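# Move the scanner reel onto the nearby reel pile

## Task

Take the reel that sits on the scanner's glass and set it down flat, with the same face up as before, on top of the stack of reels beside the glass on the robot's left side. It only counts if the reel stays there on its own once the robot lets go. Anything the robot is still touching at the end must not sag or drop when released, or the task fails.

## Robot and tools

Robot: two 7-joint Kinova Gen3 arms, left_arm and right_arm, each ending in a Robotiq 2F-85 parallel gripper with its own wrist camera. Their bases sit in the scene frame at (+0.023, +0.436, 0) m for left_arm and (-0.012, -0.369, 0) m for right_arm, each yawed only slightly. Joint load limits are 50.7 N m for the first four joints and 31.9 N m for the three wrist joints, and a carried object's weight adds to the load.

Scene frame: origin on the table surface midway between the bases, +x out across the table, +z up, and left_arm on the +y side. The arm names do not refer to image sides. In each gripper's own axes, +z points along the fingers away from the wrist and y is the line the pads close along. The reported hand point (end_effector_position) is the spot between the pads when closed. Closed fingertips reach about 19 mm past it, fully open ones about 6 mm, and closing pushes the tips roughly 13 mm further out, so leave clearance above surfaces.

The 16-number row (every tool uses the same layout, always all 16 numbers, each from -1 to 1, even if one arm is idle): left dx, dy, dz, rx, ry, rz, left gripper position, left gripper speed, then the same eight for the right arm. dx..rz are an offset, not a pose: they give the target relative to the gripper pose printed in the most recent result that shows it (before any such result in the scene, and for later calls within one reply, relative to where the arm is when the action begins), expressed in that gripper's own axes. 1.0 equals 0.6 m of travel or 180 degrees of turn; rx, ry, rz form one rotation vector. Zeros do not mean stay still: they pull the arm back to that reference pose. Each control step the commanded pose is clipped to within 70 mm and 16 degrees of the measured pose, and position wins over orientation when both cannot be met.

Gripper numbers: position is absolute, +1 fully open (85 mm), 0 about 41 mm, about -0.8 pads touching, -1 closes until blocked (about 190 to 235 N per pad). A small change of 0.01 or more counts as a new command. speed sets finger speed: -1 about 20 mm/s, 0 about 85, +1 about 150. To hold a gripper steady, repeat its previous two numbers. For a gentle grip, open first, then close to just under the object's width. To release, send a width larger than the object.

execute_actions: argument actions is a list holding zero or one item, plus optional pictures (boolean). An empty list just reports state. An action item has rows (1 to 15 rows of 16 numbers) and steps (at most 15, default 15; each step is 1/30 s, one row per step, the last row repeated if rows run short). Every row counts from the same reference pose, not from the row before it. A wait item has only steps (up to 300), counted from the previous result, so thinking time eats into it.

move: target is one 16-number row as above; speed is the top path speed in m/s, 0.002 to 0.5 (default 0.25), with turning capped at twice that value in rad/s. Both grippers travel straight lines ending together, lasting 0.5 to 10 s; longer paths are cut off at 10 s short of the goal. Finger numbers are applied at the start. Paths do not avoid obstacles or the other arm, and grippers can lag, drift, or overshoot the speed, mostly when an arm is near full stretch. Faster contact and targets set deeper past a surface mean harder impacts and pushes.

wait: seconds from 0 to 10; the robot just keeps its current command. zoom_image: camera (cam_head_left, cam_head_right, cam_left_wrist or cam_right_wrist, each 504x504) and region [x0, y0, x1, y1] in pixels from the top-left, no larger than 504 by 504. read_manual: optional section, only "licences"; it moves nothing. finished_scene: scene is the number of the current scene; it is final and reports whether the task succeeded.

Reading results: the state line shows each gripper's position (m) and quat_wxyz in the scene frame; at long reach the printed hand position may be off. position_measured_pct is about 50 minus 50 times the finger position, 0 meaning fully open; fingers stopped below about 90 are holding something, around 90 means the pads closed on nothing or something very thin. A move adds a move: line with its ending (done, off_target, moving, held, fault), limits (paced means the sent pose was clipped; held means some steps were blocked, after which the arm may surge faster than asked), and each gripper's remaining distance. HELD marks steps where the command was partly or wholly not sent; pose unreachable means the clearance check altered or blocked an arm's command. A Hand target line shows where the controller is now driving each gripper. Joint torques change at rest only with contact or load. After a long move an arm may still be short of its target; check and send the remainder.

Hazards: reaching a joint's load limit causes a TORQUE FAULT that freezes that arm for 10 s and drops the rest of the call. Holding loads heats motors: MOTOR HOT appears from 60 °C, and at 75 °C an OVER-TEMPERATURE FAULT lets the arm sag. Occasional outside tugs or pushes can disturb held or loose objects. Do not let the arms collide or press on each other, do not push anything off the table, and avoid drops, slips, slams and heavy pushes. Finish with the reel released, resting flat on the pile, and the gripper lifted clear.

Each tool is called after "Emit:" by a JSON object that holds its "op" and its "data", one argument or row to a line.

## Session

Emit:
{"op": "execute_actions", "data": {
  "actions": []
}}

Scene clock: 0.00 s of 4800.00 s.
left_arm: end_effector_position=(+0.8694, +0.2119, +0.3976) position_measured_pct=0.0 end_effector_quat_wxyz=(+0.398, +0.153, +0.865, -0.265) | right_arm: end_effector_position=(+0.5033, +0.1349, +0.2049) position_measured_pct=0.0 end_effector_quat_wxyz=(-0.155, +0.954, -0.207, -0.153)
Joint positions: left_arm=[-0.068  0.98   0.283  0.463  0.452  0.957  1.136] | right_arm=[-0.645  1.242 -0.544  0.113  0.084  1.742  3.537]
Joint velocities: left_arm=[-0.    -0.    -0.001 -0.    -0.     0.    -0.001] | right_arm=[-0.  0.  0.  0. -0. -0. -0.]
Joint torques (N m, as the joint torque sensors report them, + toward a larger angle): no reading
Hand target (left_arm): +0.869, +0.212, +0.398; +0.398, +0.153, +0.865, -0.265
Hand target (right_arm): +0.503, +0.135, +0.205; -0.155, +0.954, -0.207, -0.153

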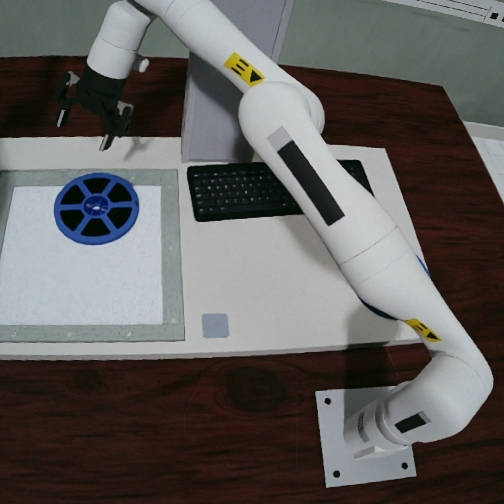

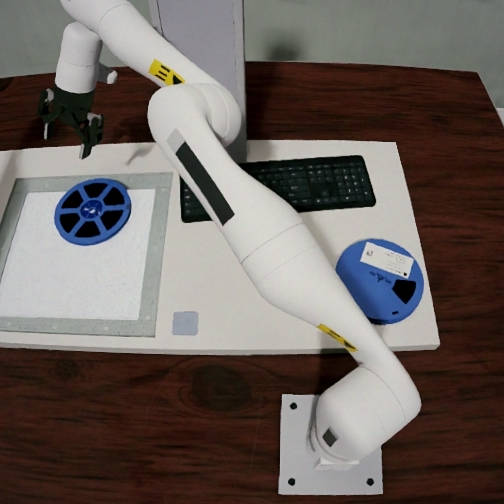

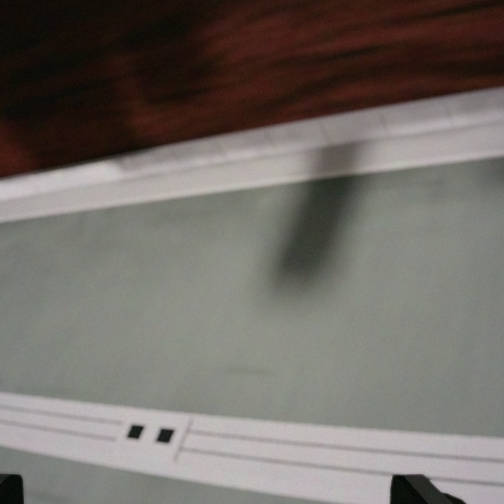

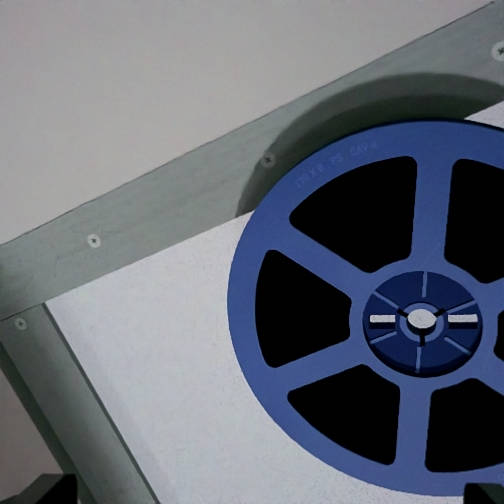

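Emit:
{"op": "zoom_image", "data": {
  "camera": "cam_right_wrist",
  "region": [220, 100, 504, 504]
}}

Emit:
{"op": "zoom_image", "data": {
  "camera": "cam_head_right",
  "region": [0, 140, 250, 350]
}}

Region (220, 100, 504, 504) of cam_right_wrist's 504x504 image, scaled by 1.248; it fills the left 354 columns of this view, and the rest is white.

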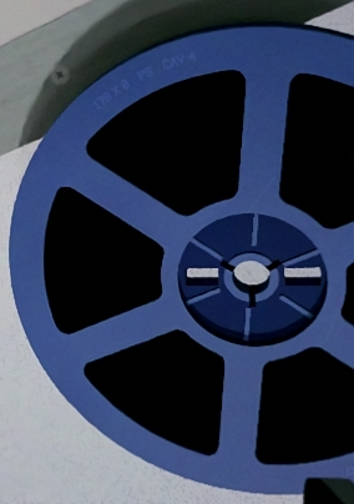

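Region (0, 140, 250, 350) of cam_head_right's 504x504 image, scaled by 2.016, with more detail than that image has; it fills the top 423 rows of this view, and the rest is white.

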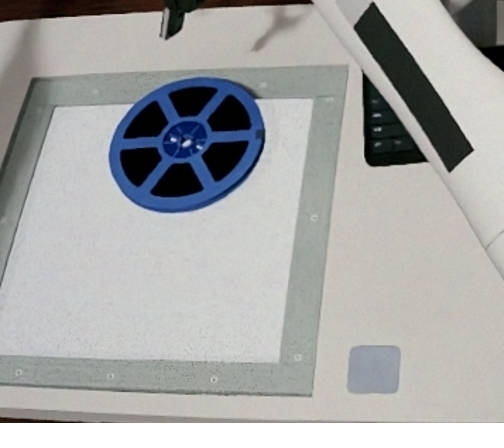

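Emit:
{"op": "move", "data": {
  "target": [0.494,0.068,-0.685,-0.177,0.266,-0.102,1,0, 0,0,0,0,0,0,1,0],
  "speed": 0.3
}}

Scene clock: 33.40 s of 4800.00 s.
left_arm: end_effector_position=(+0.4497, +0.4993, +0.3783) position_measured_pct=0.0 end_effector_quat_wxyz=(-0.002, -0.000, +1.000, +0.000) | right_arm: end_effector_position=(+0.5033, +0.1349, +0.2049) position_measured_pct=0.0 end_effector_quat_wxyz=(-0.155, +0.954, -0.207, -0.153)
Joint positions: left_arm=[-0.231  0.285 -0.016  1.283  0.004  1.578  1.363] | right_arm=[-0.645  1.242 -0.544  0.113  0.084  1.742  3.537]
Joint velocities: left_arm=[ 0.    -0.007 -0.001  0.001 -0.     0.    -0.   ] | right_arm=[ 0.    -0.001  0.001  0.001 -0.     0.    -0.001]
Joint torques (N m, as the joint torque sensors report them, + toward a larger angle): left_arm=[  0.17 -14.39   0.63  -7.94  -0.18   0.21  -0.11] | right_arm=[ -0.17 -27.5   -0.53  -8.25  -1.44  -0.59  -0.13]
Hand target (left_arm): +0.450, +0.499, +0.379; -0.002, -0.000, +1.000, +0.000
Hand target (right_arm): +0.503, +0.135, +0.205; -0.155, +0.954, -0.207, -0.153
Off the commanded pose (left_arm): 0.001 m, 0 deg.
Off the commanded pose (right_arm): 0.000 m, 0 deg.
After step 90, 28.23 s passed at rest.
move: done

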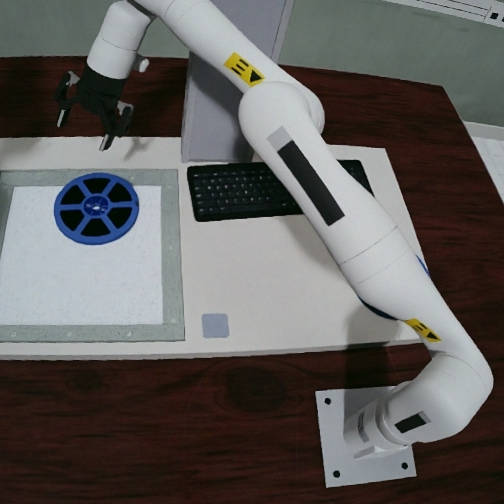

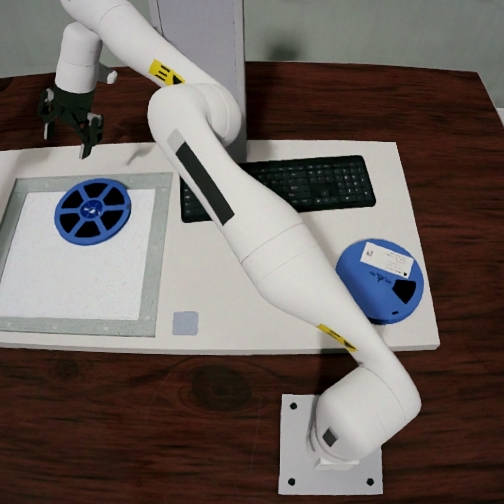

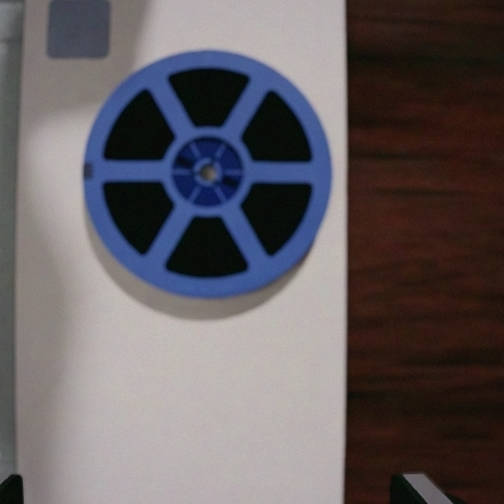

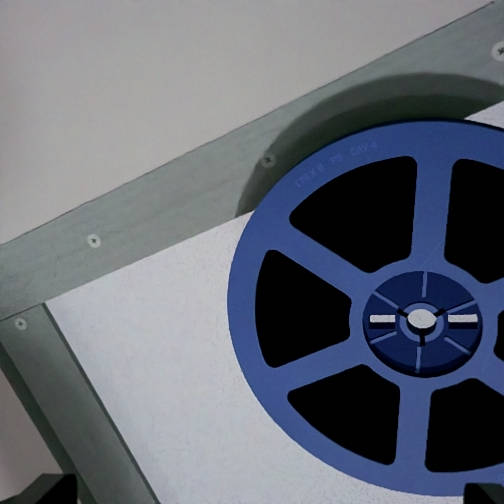

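Emit:
{"op": "move", "data": {
  "target": [0,-0.2,0.1,0,0,0,1,0, -0.045,0.703,-0.44,0,0,0,1,0],
  "speed": 0.3
}}

Emit:
{"op": "move", "data": {
  "target": [-0.09,-0.43,0.17,0,0,0,1,0, 0,0,0,0,0,0,1,0],
  "speed": 0.3
}}

Scene clock: 54.90 s of 4800.00 s.
left_arm: end_effector_position=(+0.4501, +0.3795, +0.3186) position_measured_pct=0.0 end_effector_quat_wxyz=(-0.002, -0.000, +1.000, +0.000) | right_arm: end_effector_position=(+0.3520, -0.3141, +0.3572) position_measured_pct=0.0 end_effector_quat_wxyz=(-0.156, +0.954, -0.206, -0.152)
Joint positions: left_arm=[-0.004  0.295  0.056  1.461 -0.017  1.39   1.661] | right_arm=[ 0.45   0.357 -0.621  1.398 -0.189  1.645  4.179]
Joint velocities: left_arm=[ 0.003  0.    -0.     0.    -0.    -0.    -0.001] | right_arm=[ 0.004 -0.002  0.004 -0.    -0.001  0.     0.001]
Joint torques (N m, as the joint torque sensors report them, + toward a larger angle): left_arm=[  0.11 -15.01   0.93  -7.82  -0.23   0.03  -0.07] | right_arm=[ -0.12 -13.65  -1.45  -8.74  -1.26   0.36  -0.07]
Hand target (left_arm): +0.450, +0.379, +0.319; -0.002, -0.000, +1.000, +0.000
Hand target (right_arm): +0.352, -0.314, +0.357; -0.156, +0.954, -0.206, -0.152
Off the commanded pose (left_arm): 0.001 m, 0 deg.
Off the commanded pose (right_arm): 0.003 m, 0 deg.
After step 90, 16.30 s passed at rest.
move: done; limits=paced

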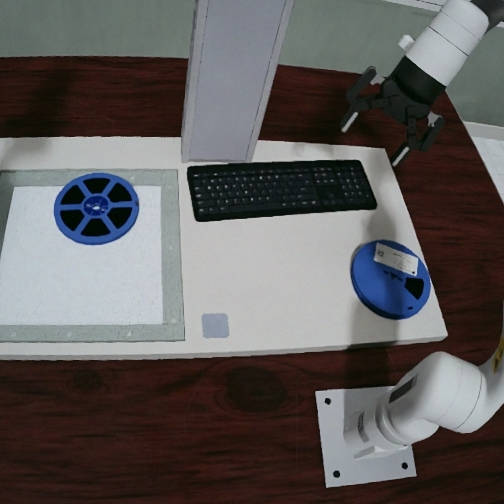

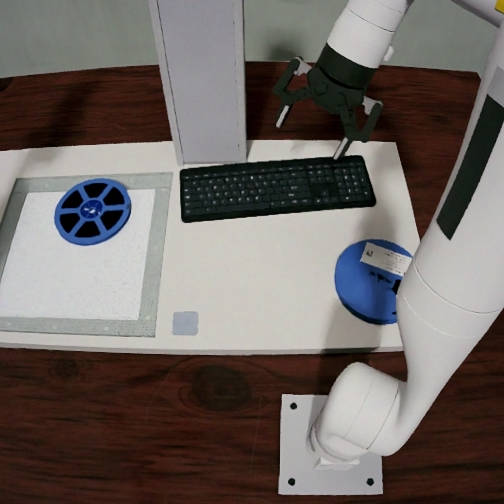

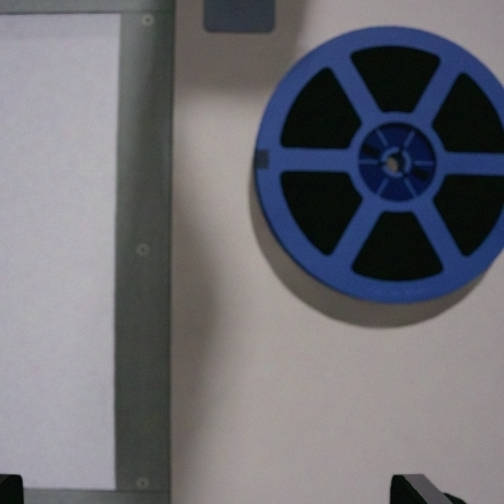

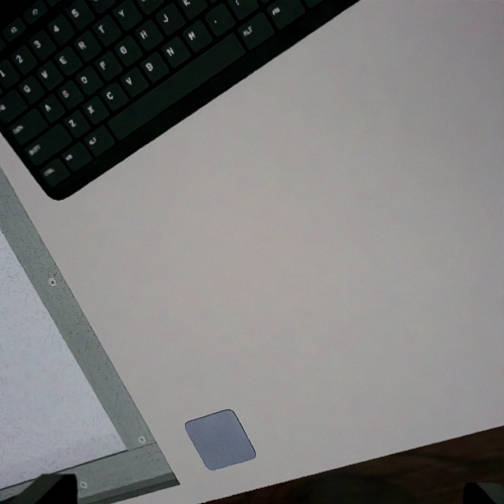

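Scene clock: 56.40 s of 4800.00 s.
left_arm: end_effector_position=(+0.5049, +0.1218, +0.2172) position_measured_pct=0.0 end_effector_quat_wxyz=(-0.001, -0.000, +1.000, +0.001) | right_arm: end_effector_position=(+0.3520, -0.3141, +0.3572) position_measured_pct=0.0 end_effector_quat_wxyz=(-0.156, +0.954, -0.206, -0.152)
Joint positions: left_arm=[ 0.428  0.704  0.14   1.125 -0.094  1.321  2.167] | right_arm=[ 0.45   0.357 -0.621  1.398 -0.189  1.645  4.179]
Joint velocities: left_arm=[ 0.001  0.005  0.001 -0.    -0.001 -0.    -0.   ] | right_arm=[ 0.    -0.001  0.001 -0.    -0.001  0.     0.001]
Joint torques (N m, as the joint torque sensors report them, + toward a larger angle): left_arm=[  0.61 -21.9    1.99  -7.5    0.04   0.    -0.26] | right_arm=[ -0.41 -13.85  -1.39  -8.28  -1.23  -0.06  -0.05]
Hand target (left_arm): +0.505, +0.122, +0.217; -0.001, +0.000, +1.000, +0.001
Hand target (right_arm): +0.352, -0.314, +0.357; -0.156, +0.954, -0.206, -0.152
Off the commanded pose (left_arm): 0.002 m, 0 deg.
Off the commanded pose (right_arm): 0.000 m, 0 deg.
move: done

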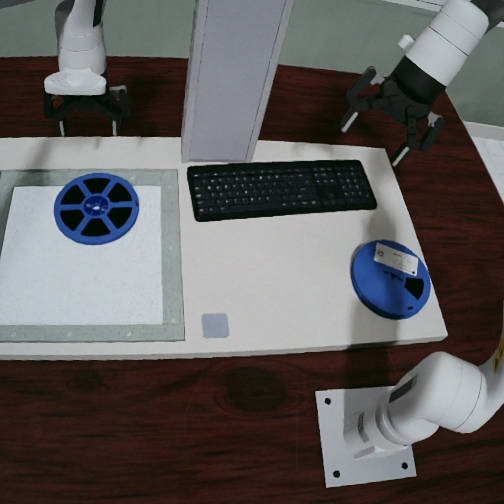

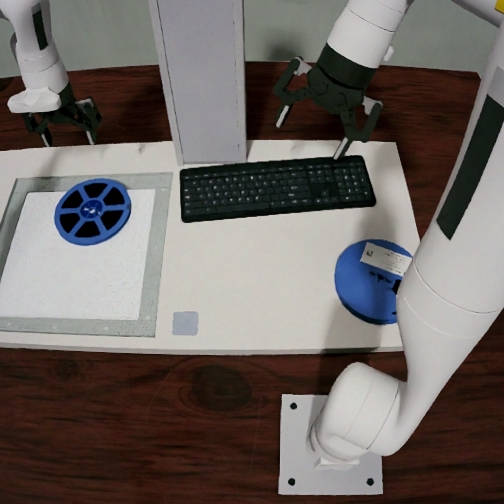

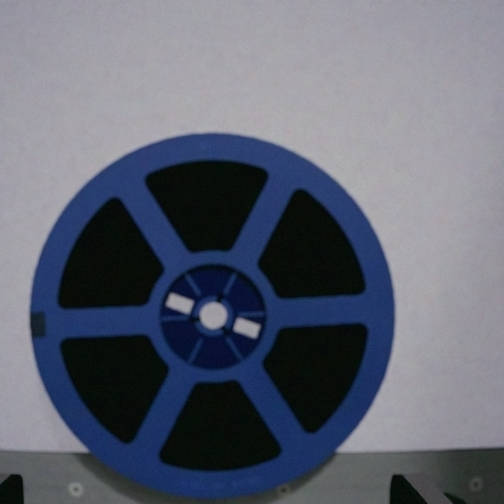

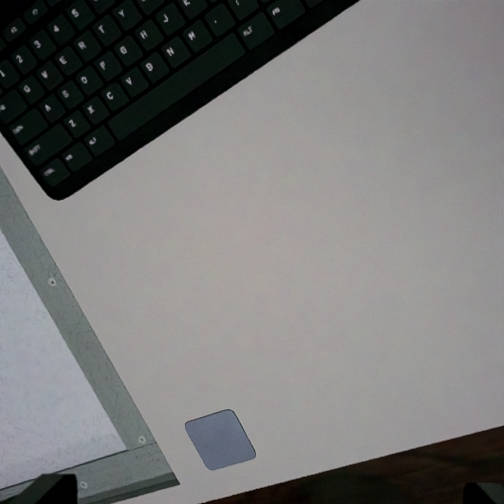

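Emit:
{"op": "move", "data": {
  "target": [0.025,0,0.2,0,0,0,1,0, 0,0,0,0,0,0,1,0]
}}

Scene clock: 68.67 s of 4800.00 s.
left_arm: end_effector_position=(+0.4899, +0.1215, +0.0974) position_measured_pct=0.0 end_effector_quat_wxyz=(-0.001, +0.000, +1.000, +0.001) | right_arm: end_effector_position=(+0.3520, -0.3141, +0.3572) position_measured_pct=0.0 end_effector_quat_wxyz=(-0.156, +0.954, -0.206, -0.152)
Joint positions: left_arm=[ 0.444  0.796  0.122  1.358 -0.105  0.996  2.196] | right_arm=[ 0.45   0.357 -0.621  1.398 -0.189  1.645  4.179]
Joint velocities: left_arm=[ 0.001  0.004  0.     0.001 -0.    -0.    -0.002] | right_arm=[-0.     0.002 -0.     0.    -0.002  0.     0.   ]
Joint torques (N m, as the joint torque sensors report them, + toward a larger angle): left_arm=[  0.35 -22.29   1.13  -6.56  -0.18   0.04   0.04] | right_arm=[ -0.01 -13.21  -1.76  -8.5   -0.99   0.42   0.21]
Hand target (left_arm): +0.490, +0.121, +0.097; -0.001, +0.000, +1.000, +0.001
Hand target (right_arm): +0.352, -0.314, +0.357; -0.156, +0.954, -0.206, -0.152
Off the commanded pose (left_arm): 0.001 m, 0 deg.
Off the commanded pose (right_arm): 0.000 m, 0 deg.
After step 90, 8.40 s passed at rest.
move: done

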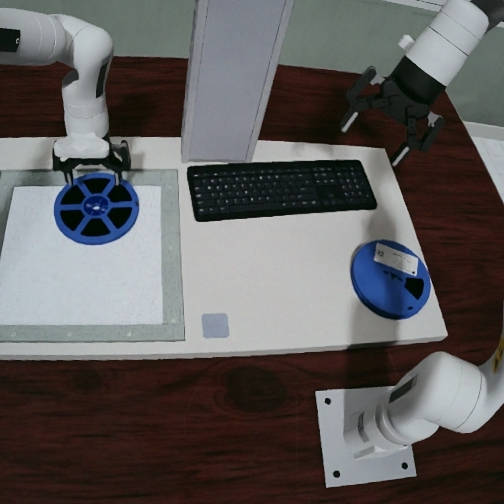

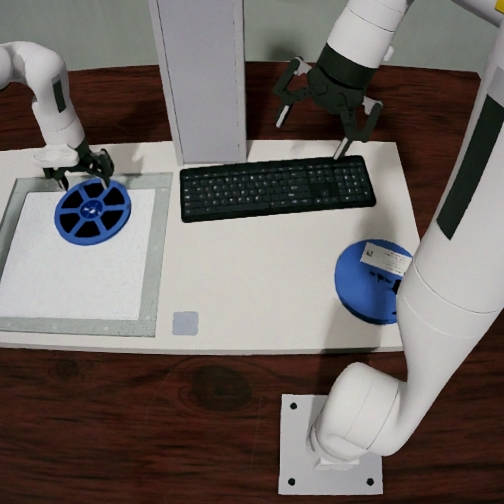

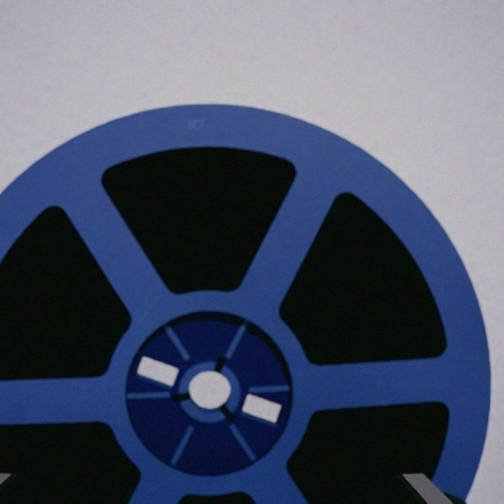

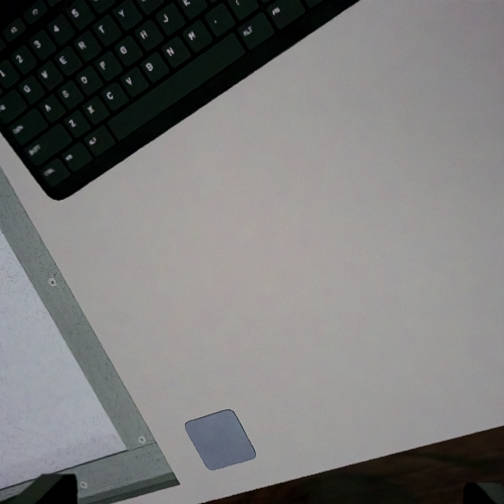

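Emit:
{"op": "move", "data": {
  "target": [0.033,0.094,0.06,0,0,0,1,0, 0,0,0,0,0,0,1,0]
}}

Scene clock: 81.77 s of 4800.00 s.
left_arm: end_effector_position=(+0.4697, +0.1775, +0.0610) position_measured_pct=0.0 end_effector_quat_wxyz=(-0.001, +0.001, +1.000, +0.001) | right_arm: end_effector_position=(+0.3520, -0.3141, +0.3572) position_measured_pct=0.0 end_effector_quat_wxyz=(-0.156, +0.954, -0.206, -0.152)
Joint positions: left_arm=[ 0.369  0.763  0.114  1.579 -0.11   0.809  2.135] | right_arm=[ 0.45   0.357 -0.621  1.398 -0.189  1.645  4.179]
Joint velocities: left_arm=[-0.005 -0.006 -0.002  0.002  0.001 -0.002 -0.003] | right_arm=[0.    0.    0.003 0.    0.001 0.    0.002]
Joint torques (N m, as the joint torque sensors report them, + toward a larger angle): left_arm=[ -0.22 -20.38   1.65  -5.77  -0.06   0.1   -0.63] | right_arm=[  0.13 -13.04  -1.86  -8.33  -0.91   0.13  -0.14]
Hand target (left_arm): +0.470, +0.178, +0.061; -0.001, +0.000, +1.000, +0.001
Hand target (right_arm): +0.352, -0.314, +0.357; -0.156, +0.954, -0.206, -0.152
Off the commanded pose (left_arm): 0.001 m, 0 deg.
Off the commanded pose (right_arm): 0.000 m, 0 deg.
After step 90, 9.33 s passed at rest.
move: done

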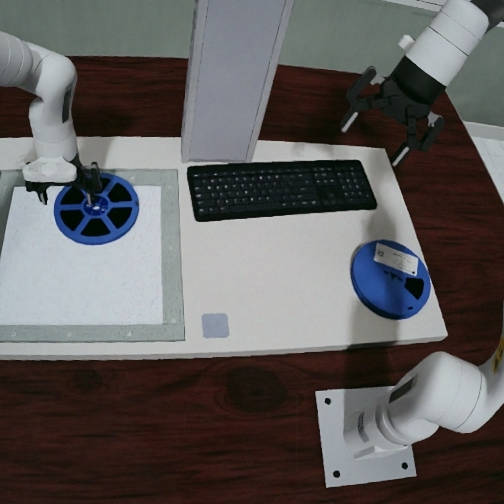

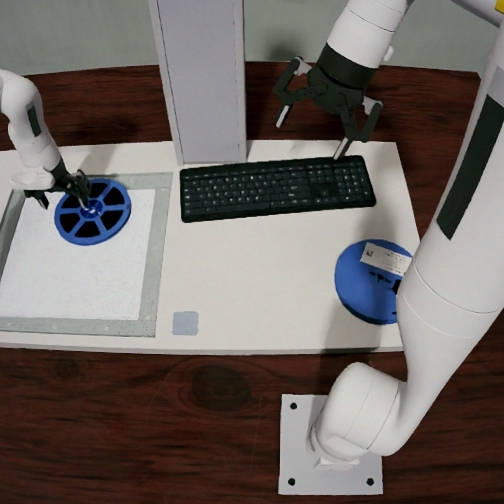

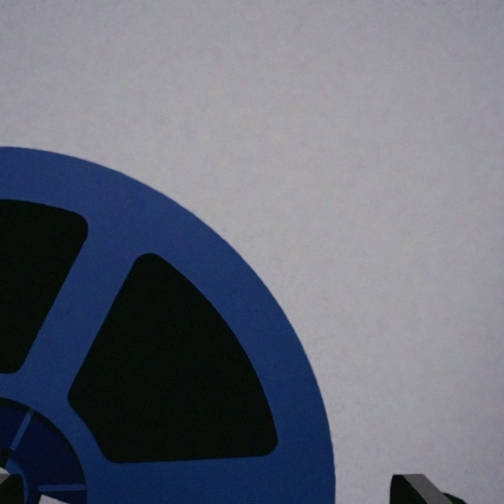

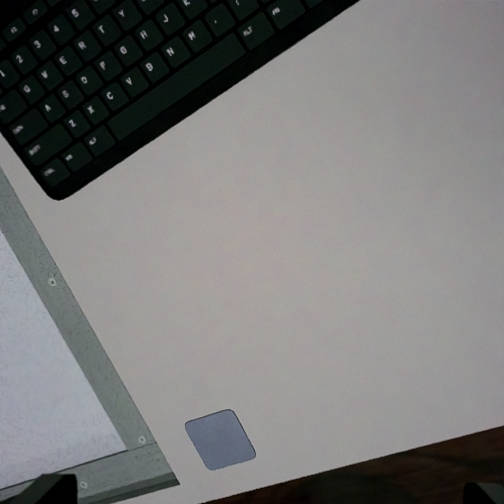

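Emit:
{"op": "move", "data": {
  "target": [0,0,0.04,0,0,0,1,0, 0,0,0,0,0,0,1,0],
  "speed": 0.03
}}

Emit:
{"op": "zoom_image", "data": {
  "camera": "cam_head_left",
  "region": [10, 130, 170, 260]
}}

Scene clock: 86.30 s of 4800.00 s.
left_arm: end_effector_position=(+0.4702, +0.1772, +0.0414) position_measured_pct=0.0 end_effector_quat_wxyz=(+0.001, +0.001, +1.000, +0.000) | right_arm: end_effector_position=(+0.3520, -0.3141, +0.3572) position_measured_pct=0.0 end_effector_quat_wxyz=(-0.156, +0.954, -0.206, -0.152)
Joint positions: left_arm=[ 0.372  0.795  0.109  1.593 -0.114  0.759  2.138] | right_arm=[ 0.45   0.357 -0.621  1.398 -0.189  1.645  4.179]
Joint velocities: left_arm=[-0.001  0.     0.     0.001  0.    -0.001 -0.   ] | right_arm=[ 0.     0.    -0.001 -0.    -0.     0.     0.   ]
Joint torques (N m, as the joint torque sensors report them, + toward a larger angle): left_arm=[  0.45 -13.76   1.03  -5.26  -0.22  -1.89   0.03] | right_arm=[  0.16 -13.31  -1.39  -8.62  -1.12   0.01  -0.48]
Hand target (left_arm): +0.470, +0.177, +0.037; -0.001, +0.001, +1.000, +0.001
Hand target (right_arm): +0.352, -0.314, +0.357; -0.156, +0.954, -0.206, -0.152
Off the commanded pose (left_arm): 0.004 m, 0 deg.
Off the commanded pose (right_arm): 0.000 m, 0 deg.
After step 90, 0.50 s passed at rest.
move: off_target (left_arm)

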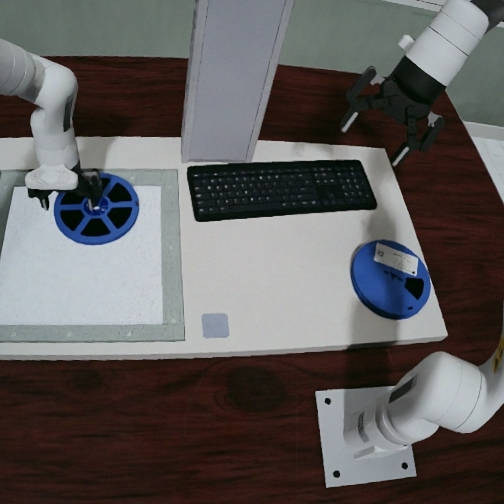

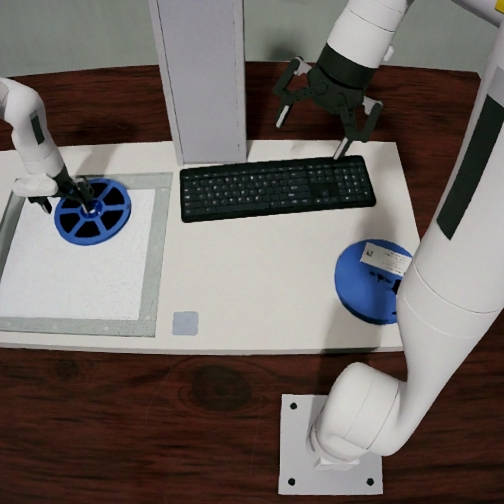

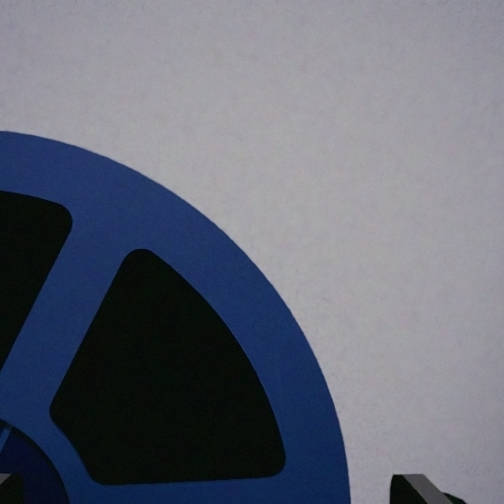

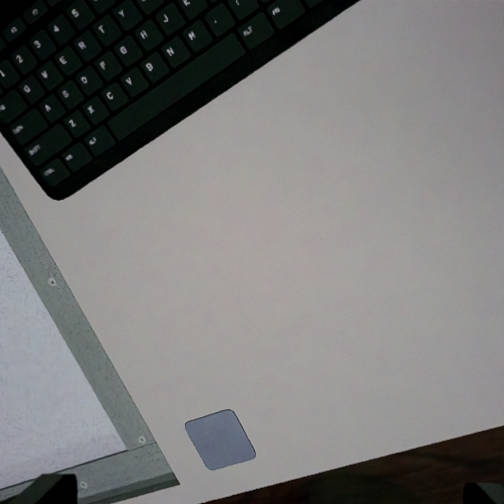

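Region (10, 130, 170, 260) of cam_head_left's 504x504 image, scaled by 3.150, with more detail than that image has; it fills the top 410 rows of this view, and the rest is white.

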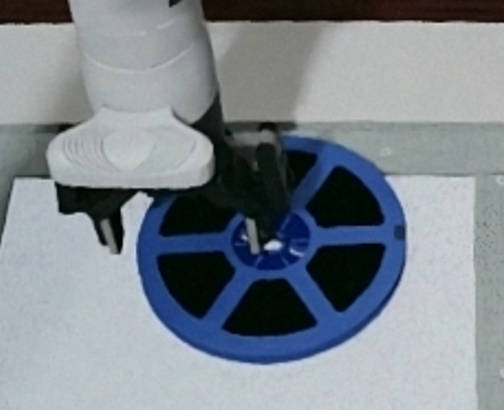

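Emit:
{"op": "move", "data": {
  "target": [0,0,-0.011,0,0,0,0.35,-0.5, 0,0,0,0,0,0,1,0],
  "speed": 0.03
}}

Emit:
{"op": "zoom_image", "data": {
  "camera": "cam_head_left",
  "region": [10, 130, 170, 260]
}}

Scene clock: 94.93 s of 4800.00 s.
left_arm: end_effector_position=(+0.4708, +0.1770, +0.0497) position_measured_pct=29.0 end_effector_quat_wxyz=(+0.002, +0.001, +1.000, -0.001) | right_arm: end_effector_position=(+0.3520, -0.3141, +0.3572) position_measured_pct=0.0 end_effector_quat_wxyz=(-0.156, +0.954, -0.206, -0.152)
Joint positions: left_arm=[ 0.371  0.78   0.11   1.589 -0.112  0.775  2.137] | right_arm=[ 0.45   0.357 -0.621  1.398 -0.189  1.645  4.179]
Joint velocities: left_arm=[-0.001  0.001 -0.     0.     0.    -0.    -0.   ] | right_arm=[-0.    -0.002 -0.    -0.     0.001  0.    -0.   ]
Joint torques (N m, as the joint torque sensors report them, + toward a larger angle): left_arm=[  0.69 -18.     1.18  -5.33  -0.22  -0.2    0.  ] | right_arm=[ -0.83 -13.29  -1.26  -8.44  -0.8    0.51   0.16]
Hand target (left_arm): +0.470, +0.177, +0.048; +0.001, +0.001, +1.000, +0.000
Hand target (right_arm): +0.352, -0.314, +0.357; -0.156, +0.954, -0.206, -0.152
Off the commanded pose (left_arm): 0.002 m, 0 deg.
Off the commanded pose (right_arm): 0.000 m, 0 deg.
After step 90, 4.80 s passed at rest.
move: done

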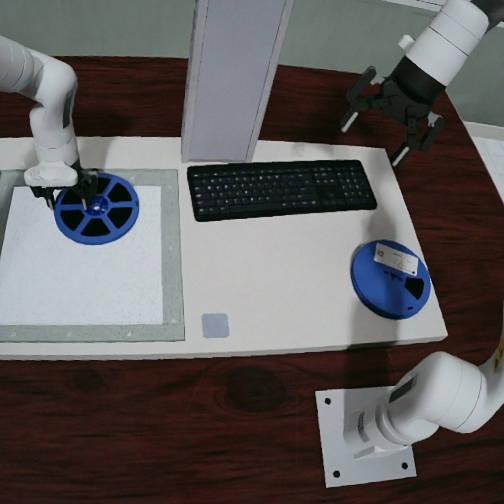

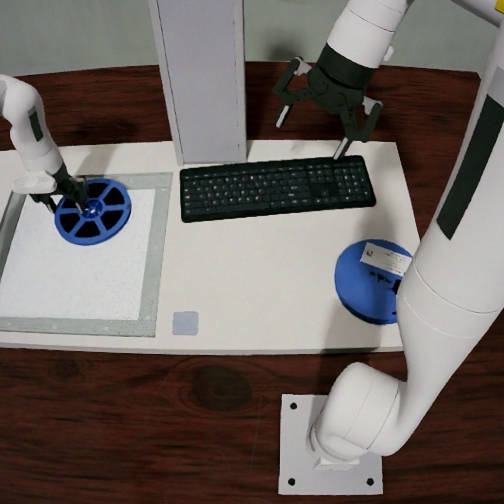

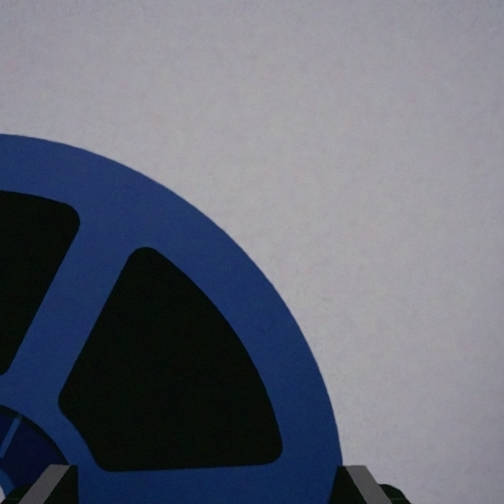

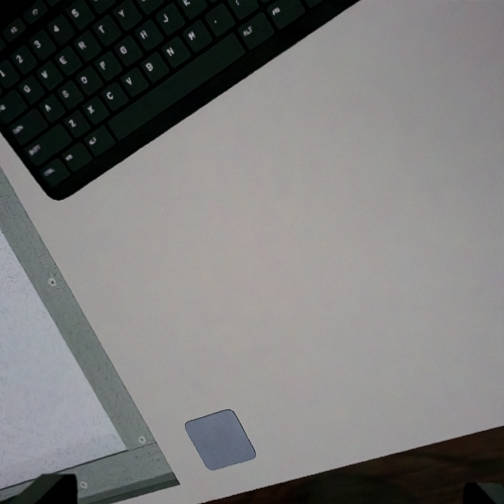

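Region (10, 130, 170, 260) of cam_head_left's 504x504 image, scaled by 3.150, with more detail than that image has; it fills the top 410 rows of this view, and the rest is white.

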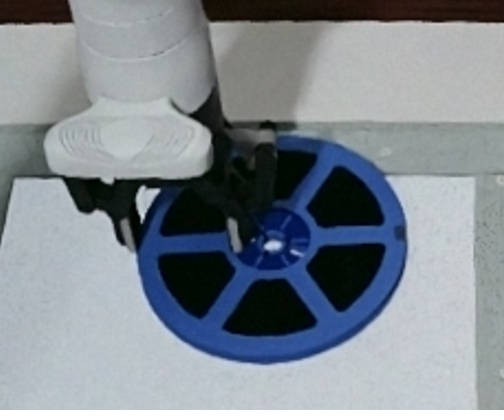

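Emit:
{"op": "move", "data": {
  "target": [0,0,0.006,0,0,0,0.4,-0.5, 0,0,0,0,0,0,1,0],
  "speed": 0.01
}}

Emit:
{"op": "move", "data": {
  "target": [0,0,0,0,0,0,0.1,-0.6, 0,0,0,0,0,0,1,0]
}}

Emit:
{"op": "zoom_image", "data": {
  "camera": "cam_head_left",
  "region": [10, 130, 170, 260]
}}

Scene clock: 100.17 s of 4800.00 s.
left_arm: end_effector_position=(+0.4712, +0.1769, +0.0495) position_measured_pct=29.0 end_effector_quat_wxyz=(+0.003, +0.001, +1.000, -0.001) | right_arm: end_effector_position=(+0.3520, -0.3141, +0.3572) position_measured_pct=0.0 end_effector_quat_wxyz=(-0.156, +0.954, -0.206, -0.152)
Joint positions: left_arm=[ 0.372  0.78   0.11   1.591 -0.113  0.77   2.137] | right_arm=[ 0.45   0.357 -0.621  1.398 -0.189  1.645  4.179]
Joint velocities: left_arm=[ 0.     0.001 -0.001  0.     0.    -0.001  0.001] | right_arm=[ 0.  0. -0. -0.  0. -0.  0.]
Joint torques (N m, as the joint torque sensors report them, + toward a larger angle): left_arm=[  0.71 -15.57   1.76  -5.64  -0.22  -1.47   0.1 ] | right_arm=[ -0.17 -13.5   -1.11  -8.3   -1.01   0.37   0.1 ]
Hand target (left_arm): +0.471, +0.177, +0.046; +0.002, +0.001, +1.000, -0.001
Hand target (right_arm): +0.352, -0.314, +0.357; -0.156, +0.954, -0.206, -0.152
Off the commanded pose (left_arm): 0.003 m, 0 deg.
Off the commanded pose (right_arm): 0.000 m, 0 deg.
After step 90, 1.53 s passed at rest.
move: done

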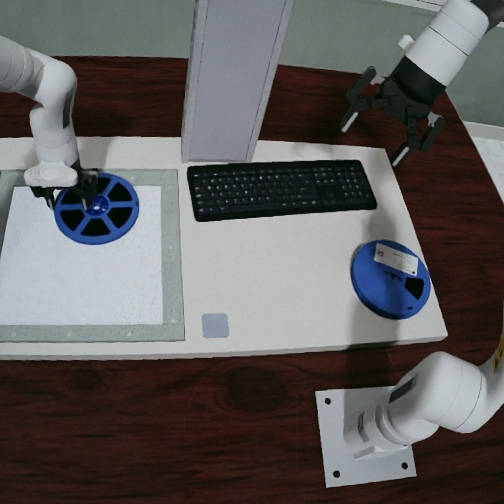

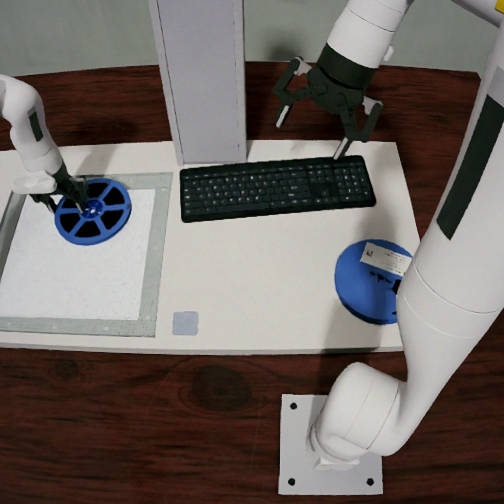

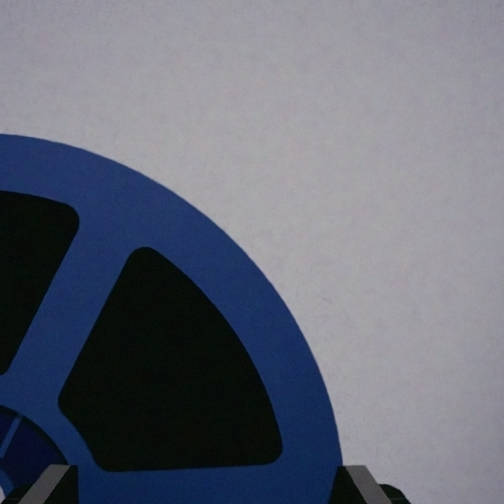

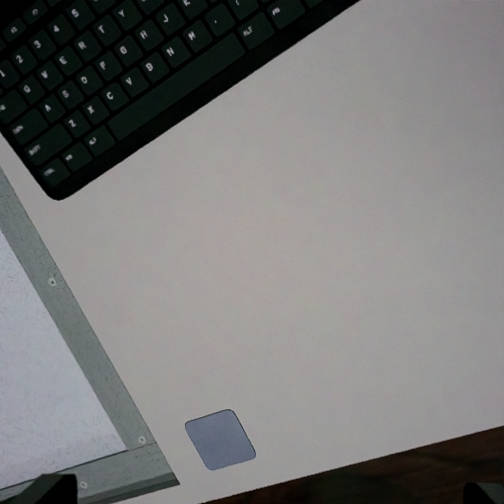

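Scene clock: 100.67 s of 4800.00 s.
left_arm: end_effector_position=(+0.4719, +0.1766, +0.0506) position_measured_pct=32.5 end_effector_quat_wxyz=(+0.004, +0.001, +1.000, -0.002) | right_arm: end_effector_position=(+0.3520, -0.3141, +0.3572) position_measured_pct=0.0 end_effector_quat_wxyz=(-0.156, +0.954, -0.206, -0.152)
Joint positions: left_arm=[ 0.372  0.778  0.11   1.59  -0.112  0.77   2.137] | right_arm=[ 0.45   0.357 -0.621  1.398 -0.189  1.645  4.179]
Joint velocities: left_arm=[ 0.  0. -0. -0.  0. -0.  0.] | right_arm=[ 0.    -0.     0.001 -0.001 -0.     0.     0.001]
Joint torques (N m, as the joint torque sensors report them, + toward a larger angle): left_arm=[  0.09 -19.23   1.88  -4.82  -0.08   0.32  -0.17] | right_arm=[ -0.14 -13.44  -1.36  -8.2   -1.05   0.1   -0.21]
Hand target (left_arm): +0.471, +0.177, +0.050; +0.003, +0.001, +1.000, -0.001
Hand target (right_arm): +0.352, -0.314, +0.357; -0.156, +0.954, -0.206, -0.152
Off the commanded pose (left_arm): 0.001 m, 0 deg.
Off the commanded pose (right_arm): 0.000 m, 0 deg.
move: done

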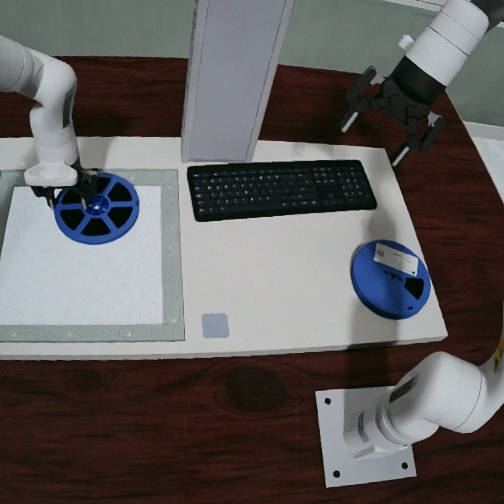

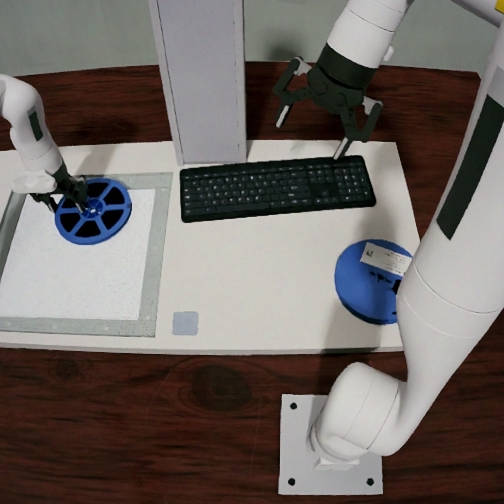

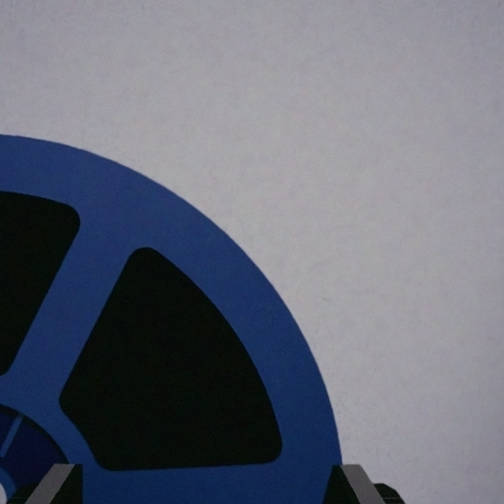

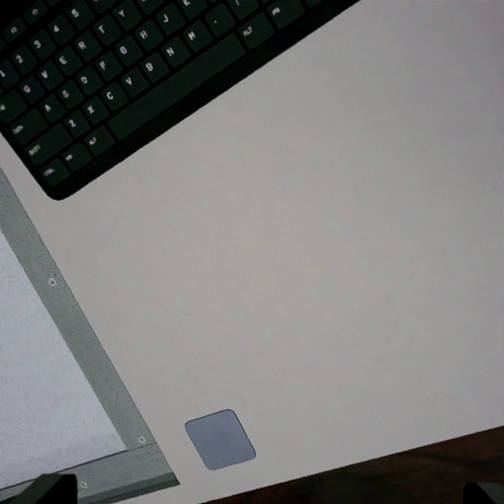

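Region (10, 130, 170, 260) of cam_head_left's 504x504 image, scaled by 3.150, with more detail than that image has; it fills the top 410 rows of this view, and the rest is white.

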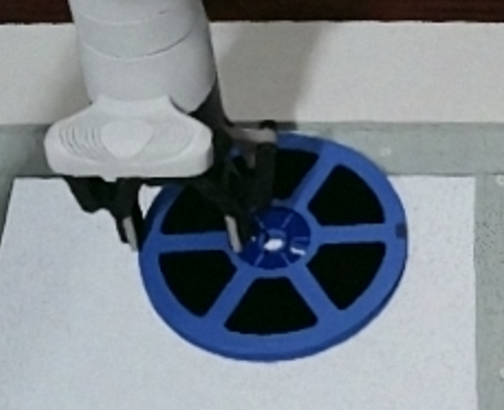

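Holding something at 32.5%. Lift and check.

Emit:
{"op": "move", "data": {
  "target": [0,0,-0.07,0,0,0,0.1,-0.6, 0,0,0,0,0,0,1,0],
  "speed": 0.05
}}

Scene clock: 104.30 s of 4800.00 s.
left_arm: end_effector_position=(+0.4714, +0.1769, +0.0925) position_measured_pct=32.5 end_effector_quat_wxyz=(+0.004, +0.001, +1.000, -0.002) | right_arm: end_effector_position=(+0.3520, -0.3141, +0.3572) position_measured_pct=0.0 end_effector_quat_wxyz=(-0.156, +0.954, -0.206, -0.152)
Joint positions: left_arm=[ 0.365  0.71   0.12   1.562 -0.104  0.868  2.13 ] | right_arm=[ 0.45   0.357 -0.621  1.398 -0.189  1.645  4.179]
Joint velocities: left_arm=[ 0.    -0.002 -0.    -0.    -0.    -0.    -0.   ] | right_arm=[-0.     0.     0.    -0.    -0.002  0.     0.002]
Joint torques (N m, as the joint torque sensors report them, + toward a larger angle): left_arm=[  0.17 -20.96   1.52  -6.23  -0.61  -0.24  -0.08] | right_arm=[ -0.03 -13.6   -1.92  -8.26  -1.14   0.26   0.26]
Hand target (left_arm): +0.471, +0.177, +0.093; +0.004, +0.001, +1.000, -0.002
Hand target (right_arm): +0.352, -0.314, +0.357; -0.156, +0.954, -0.206, -0.152
Off the commanded pose (left_arm): 0.000 m, 0 deg.
Off the commanded pose (right_arm): 0.000 m, 0 deg.
move: done

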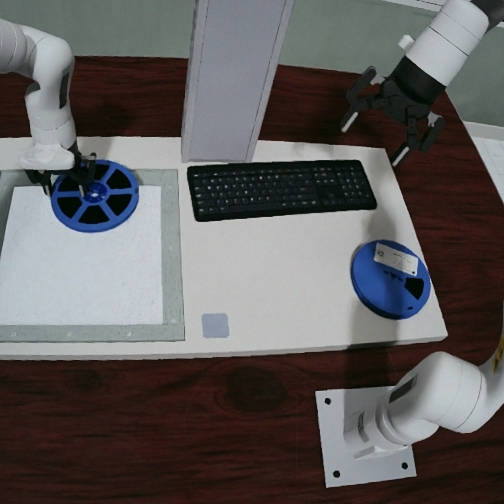

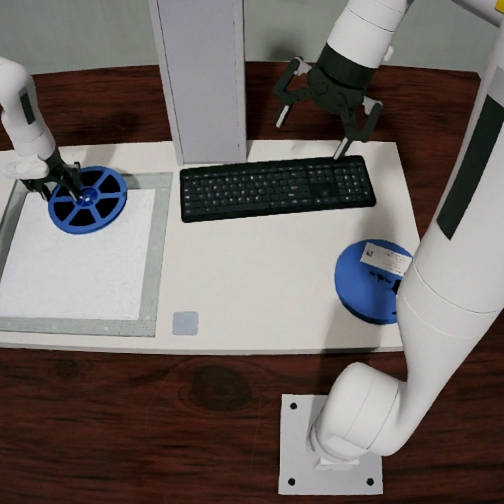

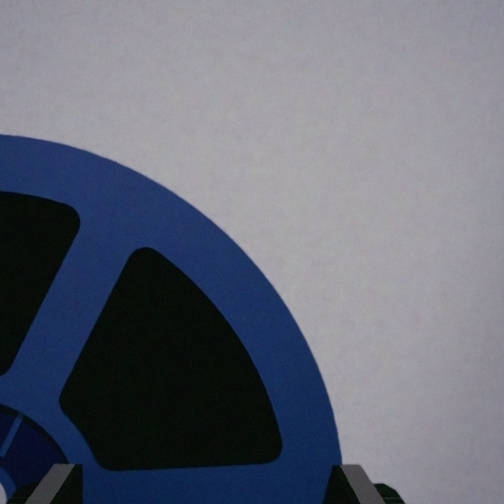

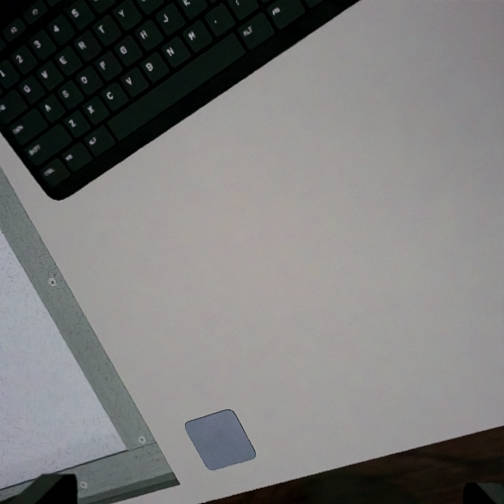

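Emit:
{"op": "move", "data": {
  "target": [0.243,0.622,-0.02,0,0,0,0.1,-0.6, 0,0,0,0,0,0,1,0],
  "speed": 0.2
}}

Scene clock: 113.90 s of 4800.00 s.
left_arm: end_effector_position=(+0.3247, +0.5484, +0.1006) position_measured_pct=32.5 end_effector_quat_wxyz=(+0.003, +0.002, +1.000, -0.003) | right_arm: end_effector_position=(+0.3520, -0.3141, +0.3572) position_measured_pct=0.0 end_effector_quat_wxyz=(-0.156, +0.954, -0.206, -0.152)
Joint positions: left_arm=[-0.564  0.371  0.107  2.21  -0.057  0.561  1.189] | right_arm=[ 0.45   0.357 -0.621  1.398 -0.189  1.645  4.179]
Joint velocities: left_arm=[-0.013 -0.001 -0.01  -0.     0.007  0.    -0.009] | right_arm=[-0.    -0.003 -0.    -0.     0.     0.     0.001]
Joint torques (N m, as the joint torque sensors report them, + toward a larger angle): left_arm=[  0.06 -12.14   0.74  -4.02  -0.15   0.01  -0.09] | right_arm=[  0.05 -13.73  -1.57  -8.    -0.85   0.24  -0.18]
Hand target (left_arm): +0.325, +0.549, +0.101; +0.003, +0.001, +1.000, -0.003
Hand target (right_arm): +0.352, -0.314, +0.357; -0.156, +0.954, -0.206, -0.152
Off the commanded pose (left_arm): 0.003 m, 0 deg.
Off the commanded pose (right_arm): 0.000 m, 0 deg.
After step 100, 3.83 s passed at rest.
move: done

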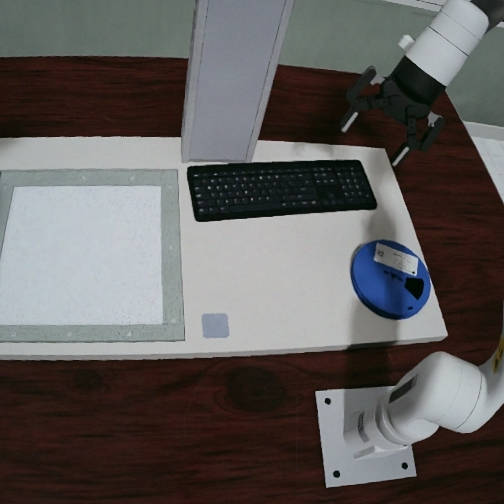

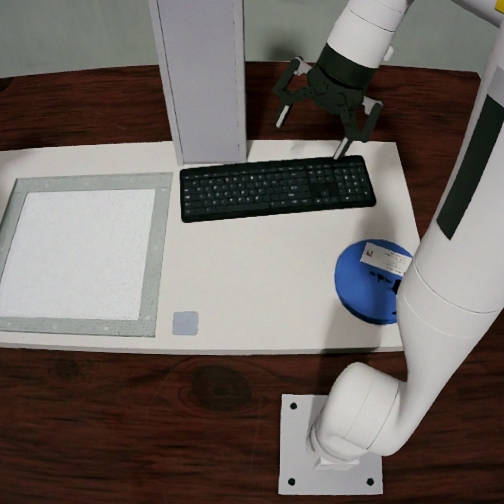

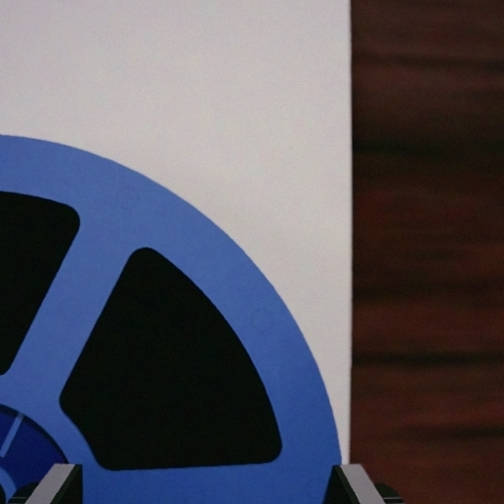

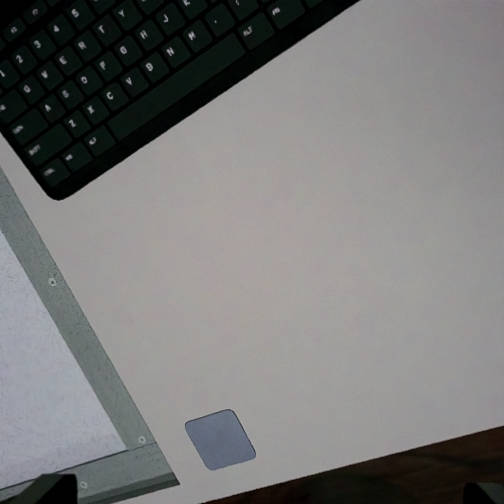

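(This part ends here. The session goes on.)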